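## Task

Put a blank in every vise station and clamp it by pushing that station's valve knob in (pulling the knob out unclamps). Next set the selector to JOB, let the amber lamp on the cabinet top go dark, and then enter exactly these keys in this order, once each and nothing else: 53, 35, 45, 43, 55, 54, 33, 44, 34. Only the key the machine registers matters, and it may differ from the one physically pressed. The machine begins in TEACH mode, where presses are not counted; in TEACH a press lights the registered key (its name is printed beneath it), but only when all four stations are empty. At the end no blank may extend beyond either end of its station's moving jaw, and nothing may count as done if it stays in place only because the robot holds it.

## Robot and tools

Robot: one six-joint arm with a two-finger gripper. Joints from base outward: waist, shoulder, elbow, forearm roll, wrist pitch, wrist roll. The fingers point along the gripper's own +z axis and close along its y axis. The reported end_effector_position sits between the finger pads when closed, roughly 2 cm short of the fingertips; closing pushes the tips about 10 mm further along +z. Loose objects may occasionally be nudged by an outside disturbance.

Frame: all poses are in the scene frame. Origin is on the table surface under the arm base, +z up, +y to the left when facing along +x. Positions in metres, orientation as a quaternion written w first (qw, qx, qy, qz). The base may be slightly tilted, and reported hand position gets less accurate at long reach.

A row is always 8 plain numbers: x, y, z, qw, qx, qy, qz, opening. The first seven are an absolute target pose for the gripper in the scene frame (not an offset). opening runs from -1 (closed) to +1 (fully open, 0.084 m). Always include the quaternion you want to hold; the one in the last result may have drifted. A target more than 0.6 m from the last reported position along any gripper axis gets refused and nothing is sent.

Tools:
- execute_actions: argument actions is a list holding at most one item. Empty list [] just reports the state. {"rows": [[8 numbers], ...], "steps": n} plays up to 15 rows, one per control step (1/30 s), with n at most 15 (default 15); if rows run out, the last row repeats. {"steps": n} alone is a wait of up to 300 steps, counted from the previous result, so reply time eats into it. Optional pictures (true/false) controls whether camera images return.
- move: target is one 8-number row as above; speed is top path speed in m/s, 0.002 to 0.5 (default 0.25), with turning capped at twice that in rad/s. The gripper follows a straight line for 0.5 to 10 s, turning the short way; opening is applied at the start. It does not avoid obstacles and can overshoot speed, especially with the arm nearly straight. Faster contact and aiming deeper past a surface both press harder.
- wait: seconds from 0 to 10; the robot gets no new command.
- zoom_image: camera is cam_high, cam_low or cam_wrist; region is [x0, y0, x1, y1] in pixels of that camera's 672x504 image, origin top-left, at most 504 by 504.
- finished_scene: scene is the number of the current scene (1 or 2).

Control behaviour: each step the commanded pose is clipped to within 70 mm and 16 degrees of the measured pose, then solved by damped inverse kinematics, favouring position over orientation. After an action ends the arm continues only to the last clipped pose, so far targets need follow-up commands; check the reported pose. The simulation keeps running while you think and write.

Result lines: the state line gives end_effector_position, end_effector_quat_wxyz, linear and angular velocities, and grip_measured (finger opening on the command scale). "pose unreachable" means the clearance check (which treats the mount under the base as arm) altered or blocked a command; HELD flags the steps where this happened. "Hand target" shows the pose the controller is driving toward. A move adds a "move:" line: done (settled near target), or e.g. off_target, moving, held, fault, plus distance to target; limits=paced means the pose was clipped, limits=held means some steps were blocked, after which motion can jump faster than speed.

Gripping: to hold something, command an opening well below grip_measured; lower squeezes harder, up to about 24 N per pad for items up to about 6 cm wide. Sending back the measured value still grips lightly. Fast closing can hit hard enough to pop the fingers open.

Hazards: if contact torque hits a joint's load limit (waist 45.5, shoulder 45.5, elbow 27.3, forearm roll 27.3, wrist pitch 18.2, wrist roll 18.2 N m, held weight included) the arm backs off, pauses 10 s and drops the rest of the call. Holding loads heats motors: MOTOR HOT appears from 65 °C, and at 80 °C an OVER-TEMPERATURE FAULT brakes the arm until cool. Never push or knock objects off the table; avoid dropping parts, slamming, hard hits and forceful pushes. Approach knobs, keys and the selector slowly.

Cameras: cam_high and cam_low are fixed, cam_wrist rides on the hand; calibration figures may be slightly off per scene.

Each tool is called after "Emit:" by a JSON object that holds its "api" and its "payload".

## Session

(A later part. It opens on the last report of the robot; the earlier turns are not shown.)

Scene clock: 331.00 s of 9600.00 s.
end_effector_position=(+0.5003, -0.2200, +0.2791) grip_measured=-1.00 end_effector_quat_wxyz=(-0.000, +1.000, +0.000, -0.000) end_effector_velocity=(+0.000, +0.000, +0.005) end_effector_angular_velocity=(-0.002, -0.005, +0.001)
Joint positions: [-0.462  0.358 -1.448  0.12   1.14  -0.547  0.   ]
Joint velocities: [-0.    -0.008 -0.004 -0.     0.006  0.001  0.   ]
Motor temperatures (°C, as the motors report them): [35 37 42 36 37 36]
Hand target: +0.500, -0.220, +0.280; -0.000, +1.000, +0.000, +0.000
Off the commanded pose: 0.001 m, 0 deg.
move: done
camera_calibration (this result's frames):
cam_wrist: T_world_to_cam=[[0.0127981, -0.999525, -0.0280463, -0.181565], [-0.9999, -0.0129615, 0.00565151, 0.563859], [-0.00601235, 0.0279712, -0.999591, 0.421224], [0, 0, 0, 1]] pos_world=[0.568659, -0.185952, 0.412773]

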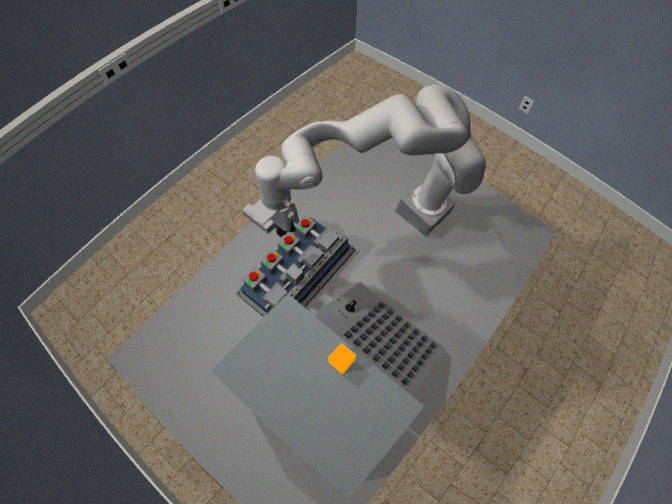

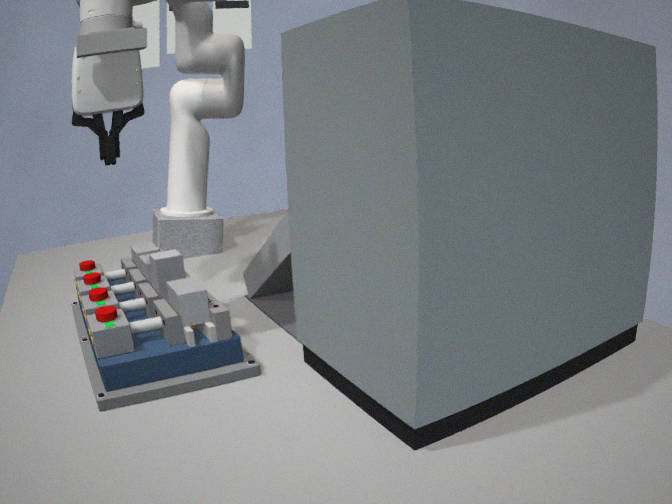

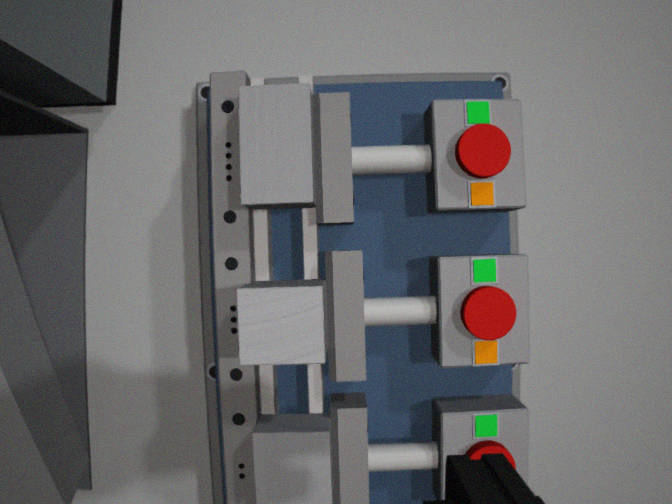

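All green. Now inspect selector.

Emit:
{"api": "move", "payload": {"target": [0.41,0.06,0.30,0,1,0,0,0.3], "speed": 0.2}}

Scene clock: 334.03 s of 9600.00 s.
end_effector_position=(+0.4107, +0.0596, +0.3000) grip_measured=+0.29 end_effector_quat_wxyz=(+0.000, +1.000, -0.000, -0.001) end_effector_velocity=(-0.001, +0.003, +0.001) end_effector_angular_velocity=(-0.001, -0.001, +0.001)
Joint positions: [ 0.054 -0.225 -0.885  0.13   1.1   -0.036  0.056]
Joint velocities: [ 0.007 -0.004  0.001 -0.001  0.001  0.007 -0.   ]
Motor temperatures (°C, as the motors report them): [35 37 42 36 37 36]
Hand target: +0.411, +0.060, +0.300; +0.000, +1.000, -0.000, -0.000
Off the commanded pose: 0.001 m, 0 deg.
move: done
camera_calibration (this result's frames):
cam_wrist: T_world_to_cam=[[0.0121909, -0.999578, -0.0263756, 0.0993887], [-0.999906, -0.0123519, 0.00594722, 0.477596], [-0.0062705, 0.0263006, -0.999634, 0.433956], [0, 0, 0, 1]] pos_world=[0.47906, 0.0938326, 0.433579]

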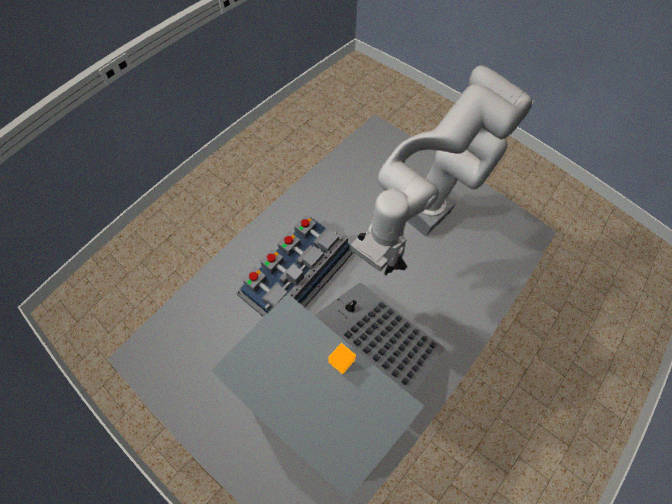

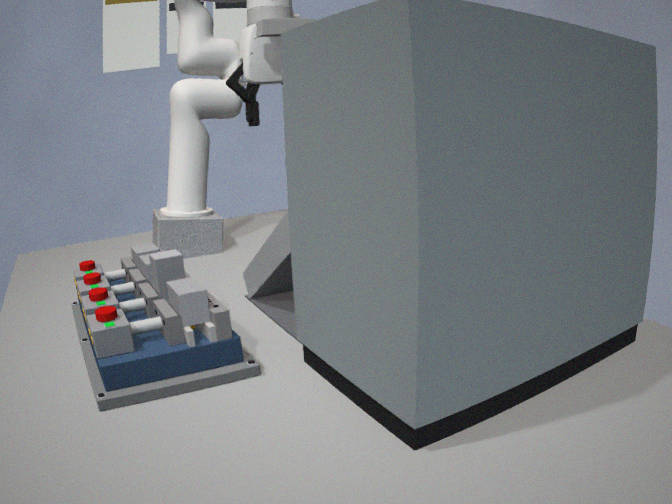

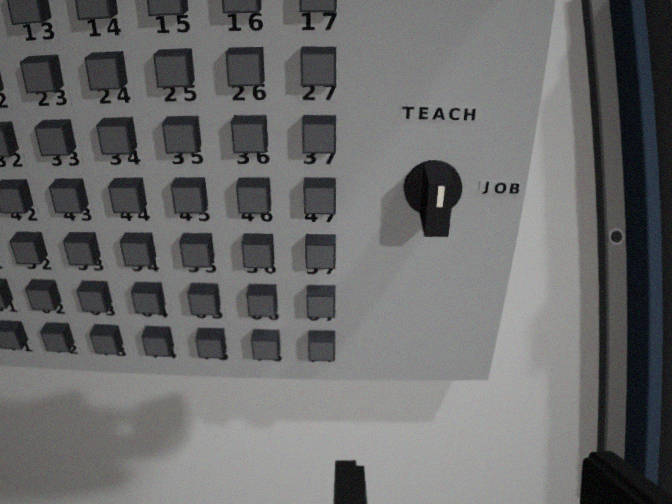

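Emit:
{"api": "move", "payload": {"target": [0.463,0.048,0.19,0,0.9537,0,0.3007,0.0], "speed": 0.12}}

Scene clock: 344.50 s of 9600.00 s.
end_effector_position=(+0.4625, +0.0473, +0.1908) grip_measured=-0.01 end_effector_quat_wxyz=(+0.027, +0.958, -0.009, +0.286) end_effector_velocity=(+0.000, +0.000, -0.002) end_effector_angular_velocity=(-0.001, +0.000, -0.003)
Joint positions: [ 0.234 -0.043 -0.437  0.578 -0.13  -0.34   0.044]
Joint velocities: [ 0.017  0.012 -0.01   0.073 -0.007 -0.057  0.   ]
Motor temperatures (°C, as the motors report them): [35 36 42 36 37 36]
Hand target: +0.462, +0.047, +0.190; +0.027, +0.958, -0.009, +0.286
Off the commanded pose: 0.001 m, 4 deg.
After step 90, 4.50 s passed at rest.
move: off_target
camera_calibration (this result's frames):
cam_wrist: T_world_to_cam=[[-0.00622365, -0.99952, 0.0303425, 0.0813257], [-0.839101, -0.0112852, -0.543858, 0.560343], [0.54394, -0.0288452, -0.838628, 0.0428583], [0, 0, 0, 1]] pos_world=[0.447378, 0.0888465, 0.338222]

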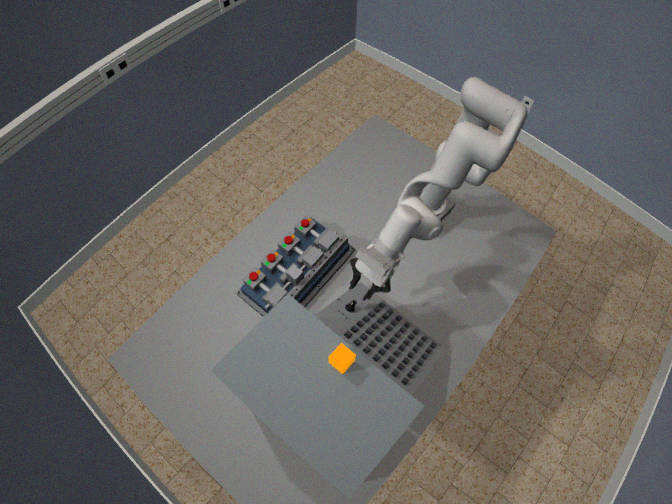

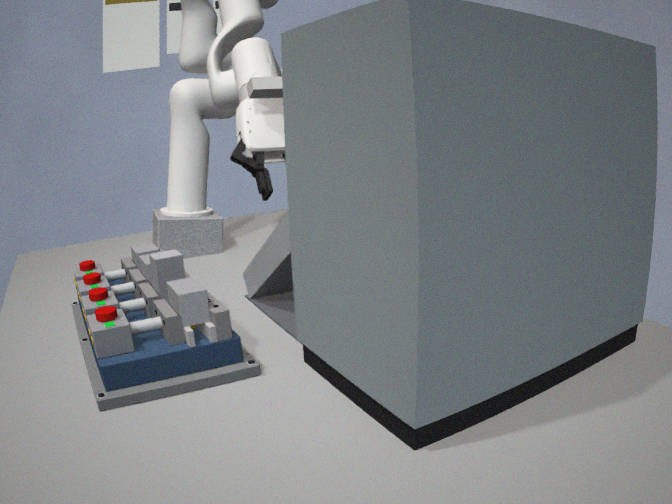

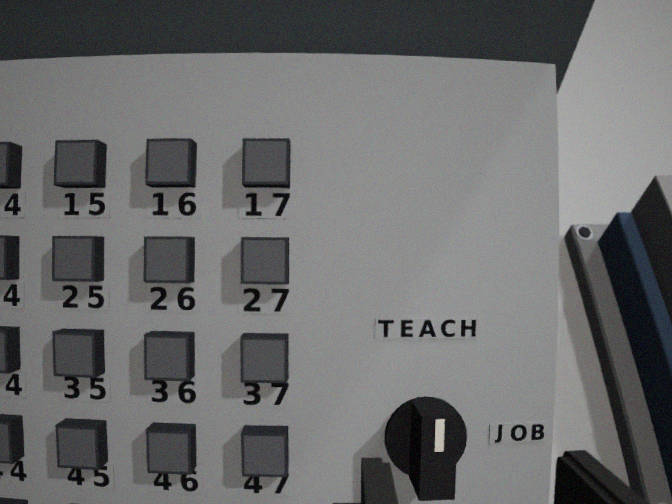

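Emit:
{"api": "execute_actions", "payload": {"actions": []}}

Scene clock: 348.57 s of 9600.00 s.
end_effector_position=(+0.4624, +0.0473, +0.1904) grip_measured=-0.01 end_effector_quat_wxyz=(+0.027, +0.958, -0.009, +0.286) end_effector_velocity=(+0.000, -0.000, +0.000) end_effector_angular_velocity=(-0.000, -0.001, -0.000)
Joint positions: [ 0.236 -0.041 -0.438  0.587 -0.131 -0.347  0.044]
Joint velocities: [ 0.    -0.    -0.     0.    -0.001 -0.     0.   ]
Motor temperatures (°C, as the motors report them): [35 36 42 36 37 36]
Hand target: +0.462, +0.047, +0.190; +0.027, +0.958, -0.009, +0.286
Off the commanded pose: 0.001 m, 4 deg.
Steps of this call (steps 1 to 90: nothing new was sent; then 1.07 s passed at rest). Readings (end_effector_position):
1: (+0.4625, +0.0473, +0.1907)
2: (+0.4625, +0.0473, +0.1907)
4: (+0.4625, +0.0473, +0.1906)
8: (+0.4625, +0.0473, +0.1905)
90: the state above
camera_calibration (this result's frames):
cam_wrist: T_world_to_cam=[[-0.00643296, -0.999513, 0.0305196, 0.0814162], [-0.839278, -0.0111965, -0.543588, 0.560157], [0.543665, -0.0291113, -0.838797, 0.0427304], [0, 0, 0, 1]] pos_world=[0.44742, 0.0888923, 0.337852]

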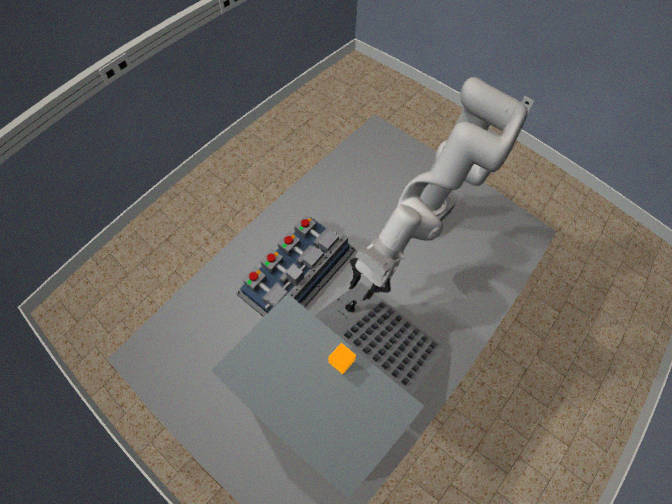

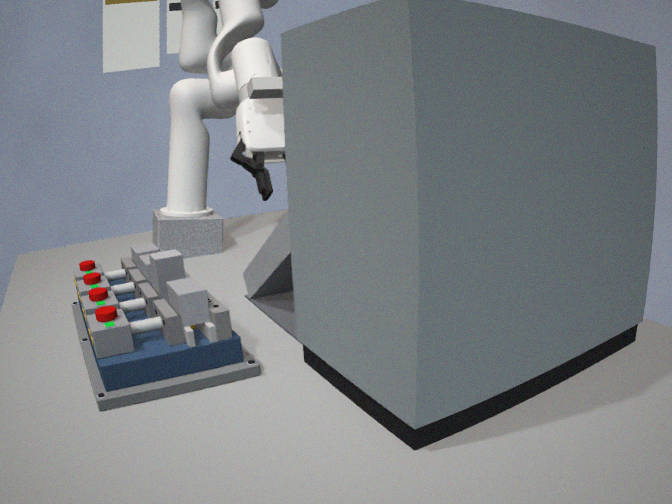

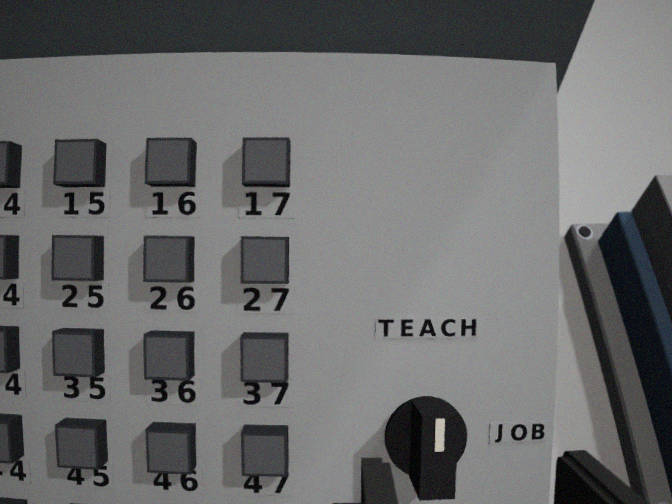

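Emit:
{"api": "move", "payload": {"target": [0.490,0.048,0.150,0,0.9537,0,0.3007,0.0], "speed": 0.05}}

Emit:
{"api": "move", "payload": {"target": [0.497,0.048,0.1395,0,0.9537,0,0.3007,0.0], "speed": 0.02}}

Scene clock: 352.70 s of 9600.00 s.
end_effector_position=(+0.4899, +0.0484, +0.1501) grip_measured=-0.01 end_effector_quat_wxyz=(+0.001, +0.953, -0.001, +0.301) end_effector_velocity=(+0.001, +0.000, +0.000) end_effector_angular_velocity=(+0.022, +0.007, +0.014)
Joint positions: [ 0.016  0.192 -0.5   -0.315 -0.333  0.355  0.044]
Joint velocities: [-0.059  0.007 -0.019 -0.2    0.003  0.144  0.   ]
Motor temperatures (°C, as the motors report them): [35 36 42 36 37 36]
Hand target: +0.490, +0.048, +0.150; -0.000, +0.954, -0.000, +0.301
Off the commanded pose: 0.000 m, 0 deg.
move: done
camera_calibration (this result's frames):
cam_wrist: T_world_to_cam=[[0.0240644, -0.99963, -0.0126831, 0.0754408], [-0.821001, -0.0125221, -0.570789, 0.556475], [0.570419, 0.0241485, -0.820999, -0.0243853], [0, 0, 0, 1]] pos_world=[0.468961, 0.08297, 0.298566]

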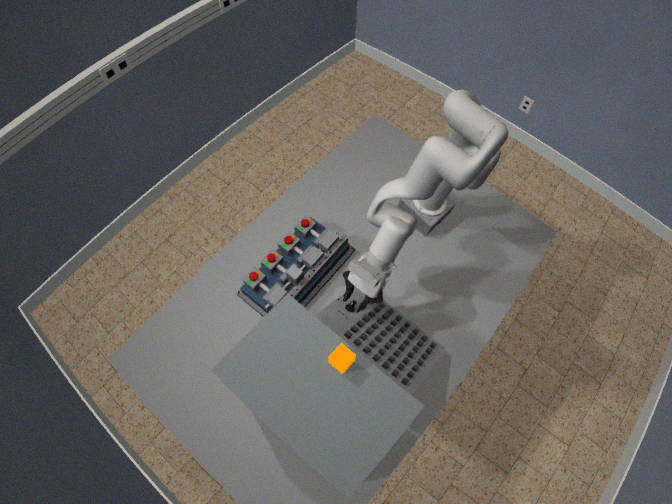

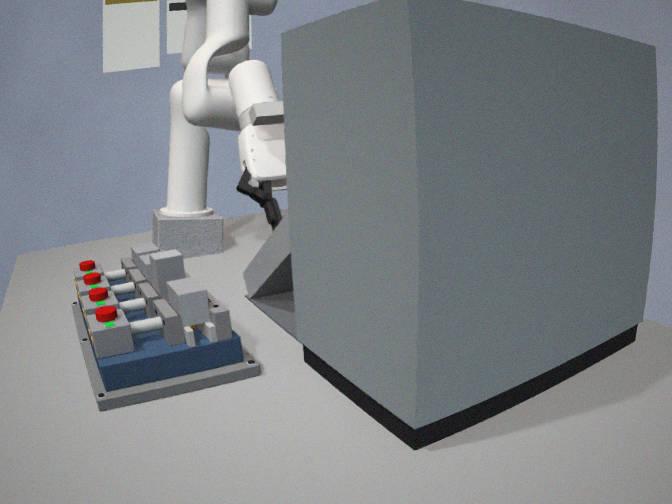

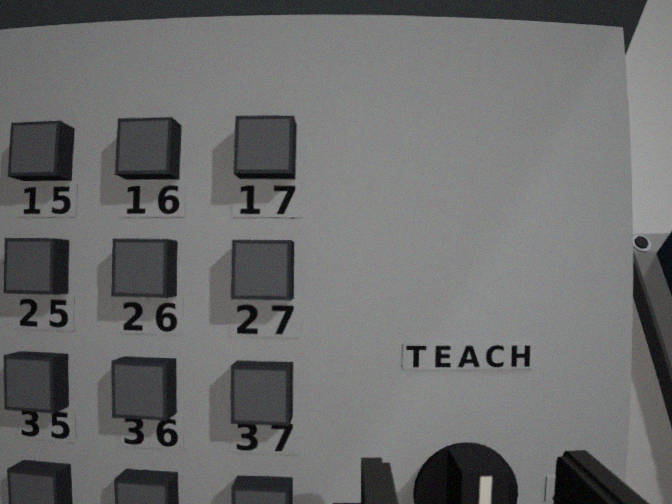

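Scene clock: 353.63 s of 9600.00 s.
end_effector_position=(+0.4969, +0.0480, +0.1397) grip_measured=-0.01 end_effector_quat_wxyz=(+0.000, +0.954, -0.000, +0.301) end_effector_velocity=(+0.001, -0.000, -0.001) end_effector_angular_velocity=(-0.000, -0.001, +0.000)
Joint positions: [ 0.02   0.246 -0.53  -0.298 -0.355  0.339  0.044]
Joint velocities: [ 0.001  0.006 -0.004  0.004 -0.002 -0.004 -0.   ]
Motor temperatures (°C, as the motors report them): [35 36 42 36 37 36]
Hand target: +0.497, +0.048, +0.140; +0.000, +0.954, -0.000, +0.301
Off the commanded pose: 0.000 m, 0 deg.
move: done
camera_calibration (this result's frames):
cam_wrist: T_world_to_cam=[[0.0259359, -0.99955, -0.0150432, 0.0741028], [-0.821825, -0.012752, -0.569597, 0.55653], [0.569149, 0.0271359, -0.821786, -0.0362667], [0, 0, 0, 1]] pos_world=[0.476089, 0.0821504, 0.288309]

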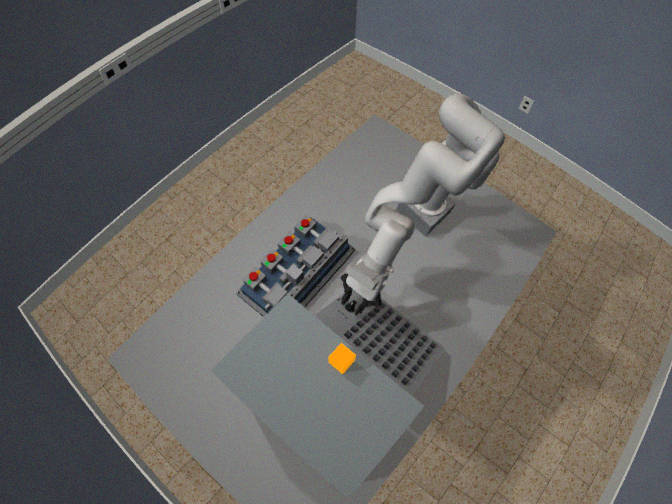

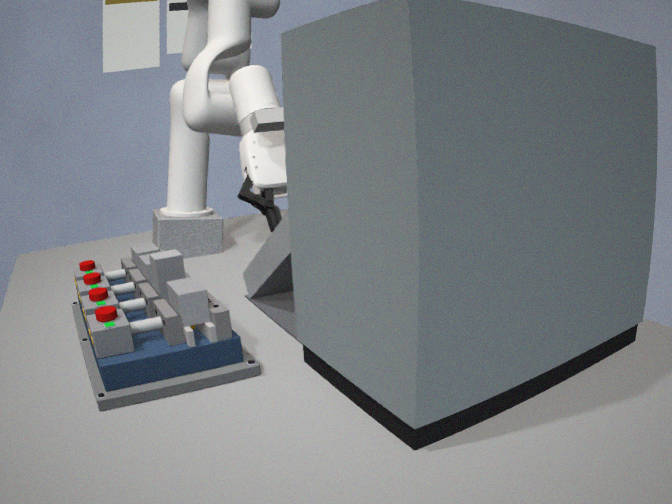

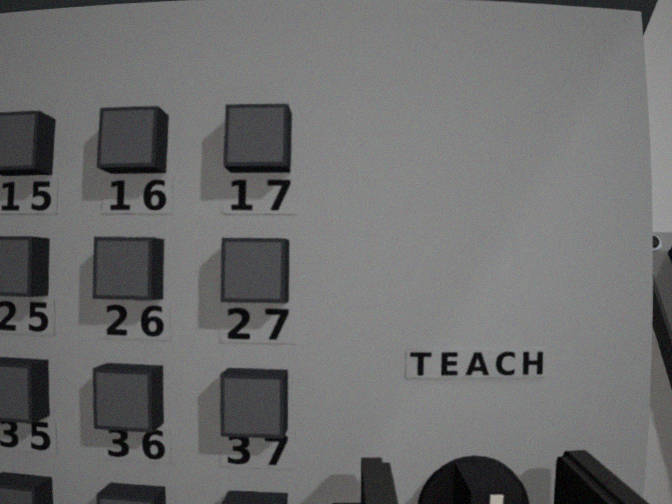

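Close and see.

Emit:
{"api": "move", "payload": {"target": [0.497,0.048,0.1395,0,0.9537,0,0.3007,-0.9], "speed": 0.02}}

Scene clock: 355.47 s of 9600.00 s.
end_effector_position=(+0.4970, +0.0472, +0.1395) grip_measured=-0.73 end_effector_quat_wxyz=(+0.000, +0.954, -0.001, +0.301) end_effector_velocity=(-0.000, +0.001, -0.000) end_effector_angular_velocity=(-0.001, +0.002, +0.002)
Joint positions: [ 0.019  0.247 -0.53  -0.297 -0.355  0.339  0.012]
Joint velocities: [ 0.001  0.    -0.    -0.001  0.002 -0.001  0.   ]
Motor temperatures (°C, as the motors report them): [35 36 42 36 37 36]
Hand target: +0.497, +0.048, +0.140; +0.000, +0.954, -0.000, +0.301
Off the commanded pose: 0.001 m, 0 deg.
move: done
camera_calibration (this result's frames):
cam_wrist: T_world_to_cam=[[0.0237317, -0.999603, -0.0151826, 0.0744012], [-0.82198, -0.0108661, -0.569413, 0.556484], [0.569022, 0.0259929, -0.821912, -0.0363325], [0, 0, 0, 1]] pos_world=[0.476327, 0.0813629, 0.288136]

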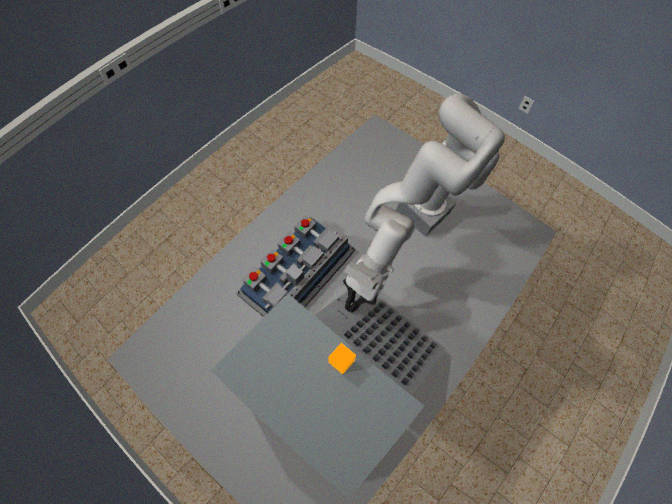

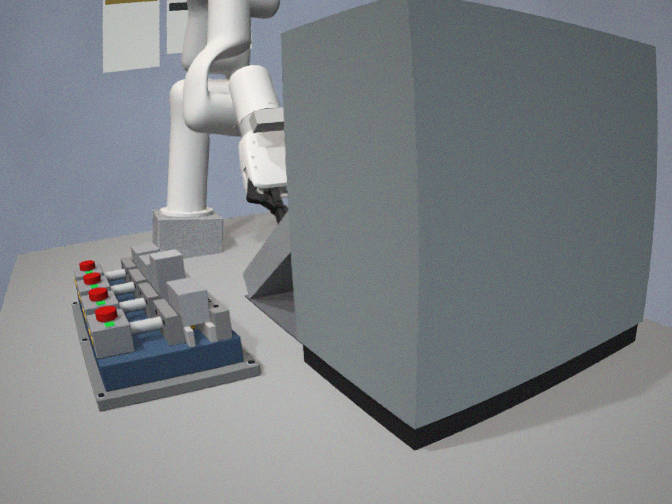

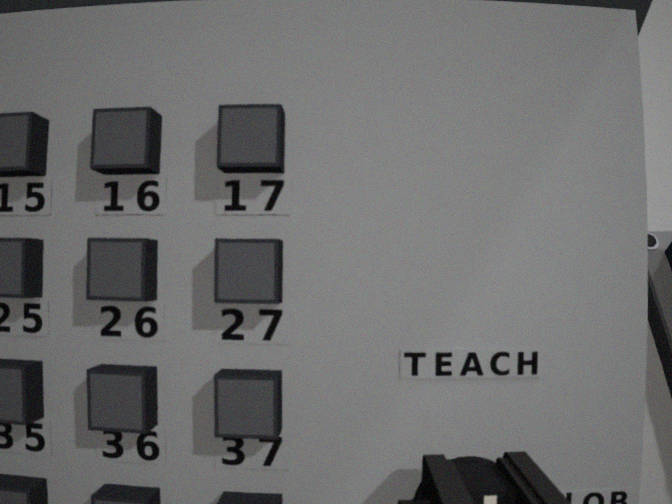

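Emit:
{"api": "move", "payload": {"target": [0.497,0.0475,0.1395,-0.1151,0.8811,-0.3650,0.2778,-0.85], "speed": 0.2}}

Emit:
{"api": "move", "payload": {"target": [0.497,0.0475,0.1395,-0.2126,0.6744,-0.6744,0.2126,-0.85], "speed": 0.2}}

Scene clock: 360.27 s of 9600.00 s.
end_effector_position=(+0.4964, +0.0472, +0.1387) grip_measured=-0.73 end_effector_quat_wxyz=(-0.114, +0.881, -0.365, +0.278) end_effector_velocity=(+0.000, +0.000, +0.000) end_effector_angular_velocity=(+0.015, +0.003, -0.004)
Joint positions: [ 0.021  0.248 -0.529 -0.291 -0.355  1.118  0.012]
Joint velocities: [-0.02   0.001 -0.006 -0.066  0.003  0.058  0.   ]
Motor temperatures (°C, as the motors report them): [35 36 42 36 37 36]
Hand target: +0.497, +0.048, +0.139; -0.115, +0.881, -0.365, +0.278
Off the commanded pose: 0.001 m, 0 deg.
move: done
camera_calibration (this result's frames):
cam_wrist: T_world_to_cam=[[-0.556913, -0.716383, -0.42029, 0.405518], [-0.589737, 0.69739, -0.407257, 0.384302], [0.584858, 0.0210541, -0.810862, -0.0457612], [0, 0, 0, 1]] pos_world=[0.479239, 0.0234615, 0.289839]

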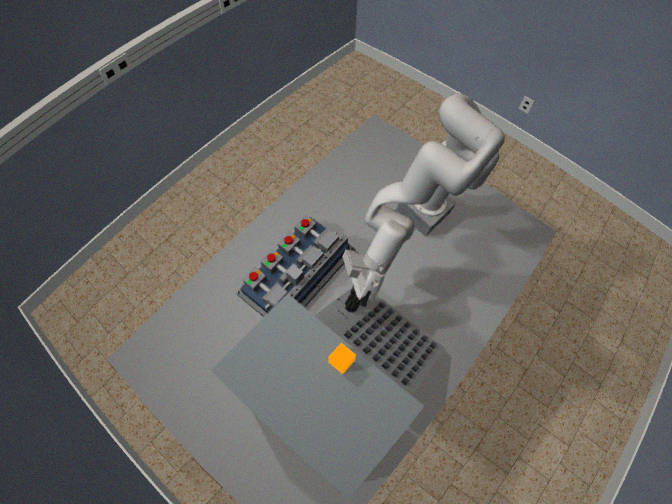

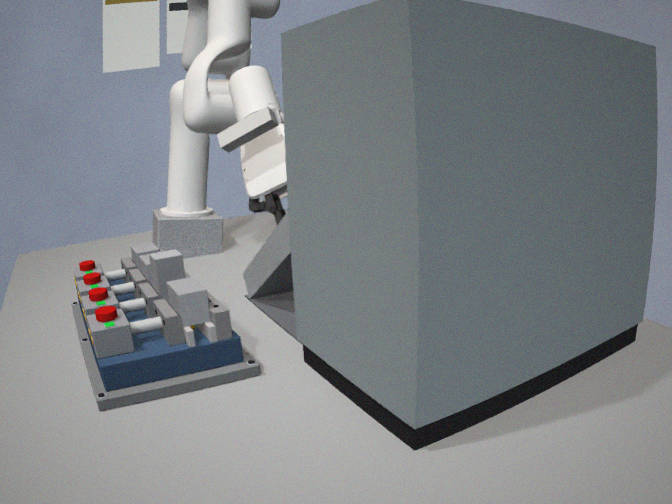

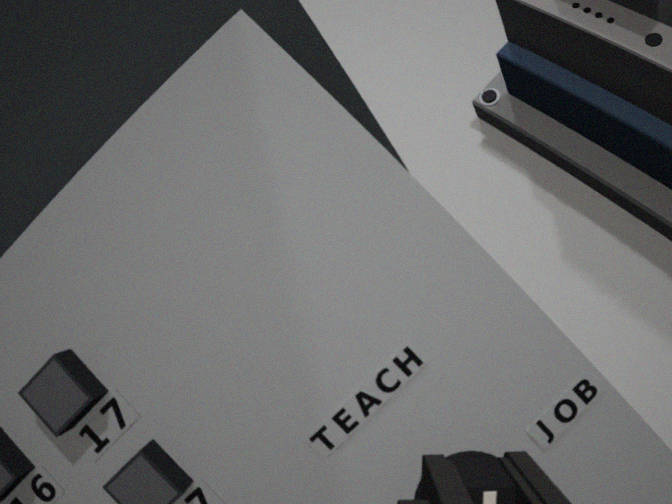

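Scene clock: 362.70 s of 9600.00 s.
end_effector_position=(+0.4966, +0.0476, +0.1390) grip_measured=-0.72 end_effector_quat_wxyz=(-0.212, +0.675, -0.674, +0.213) end_effector_velocity=(+0.001, -0.000, +0.001) end_effector_angular_velocity=(+0.015, +0.003, -0.005)
Joint positions: [ 0.022  0.247 -0.529 -0.291 -0.355  1.903  0.012]
Joint velocities: [-0.021  0.001 -0.007 -0.067  0.004  0.06  -0.   ]
Motor temperatures (°C, as the motors report them): [35 36 42 36 37 36]
Hand target: +0.497, +0.048, +0.139; -0.213, +0.674, -0.674, +0.213
Off the commanded pose: 0.001 m, 0 deg.
move: done
camera_calibration (this result's frames):
cam_wrist: T_world_to_cam=[[-0.803609, -0.0143827, -0.594984, 0.519419], [-0.0138861, 0.999889, -0.00541546, 0.0280225], [0.594996, 0.0039101, -0.803719, -0.0508829], [0, 0, 0, 1]] pos_world=[0.448074, -0.0203498, 0.268302]

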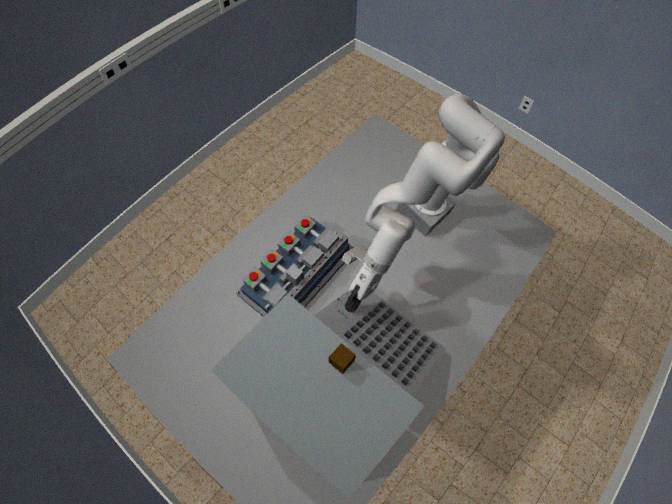

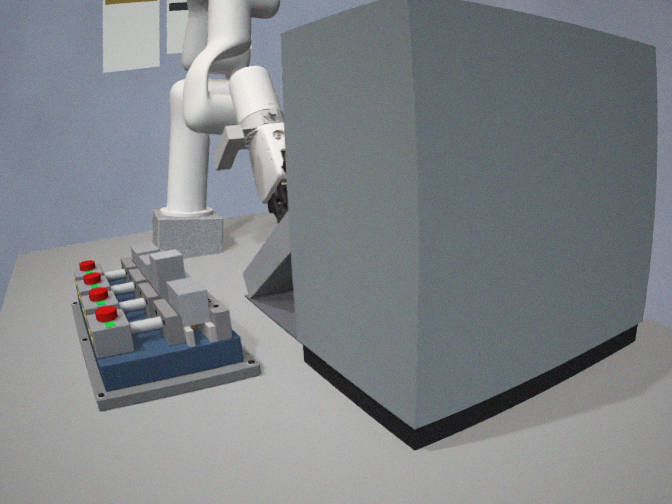

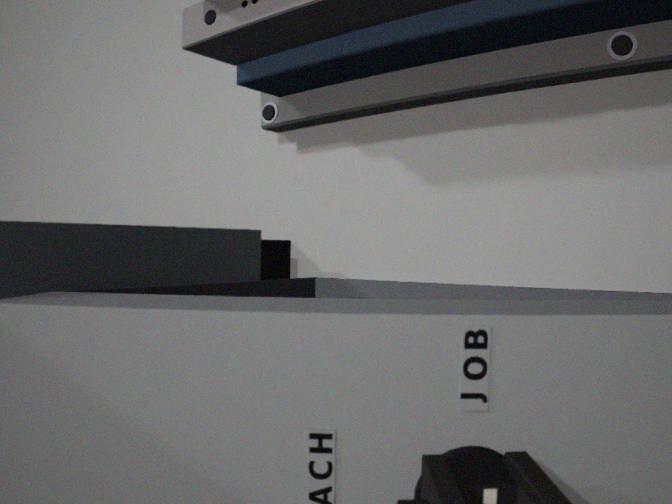

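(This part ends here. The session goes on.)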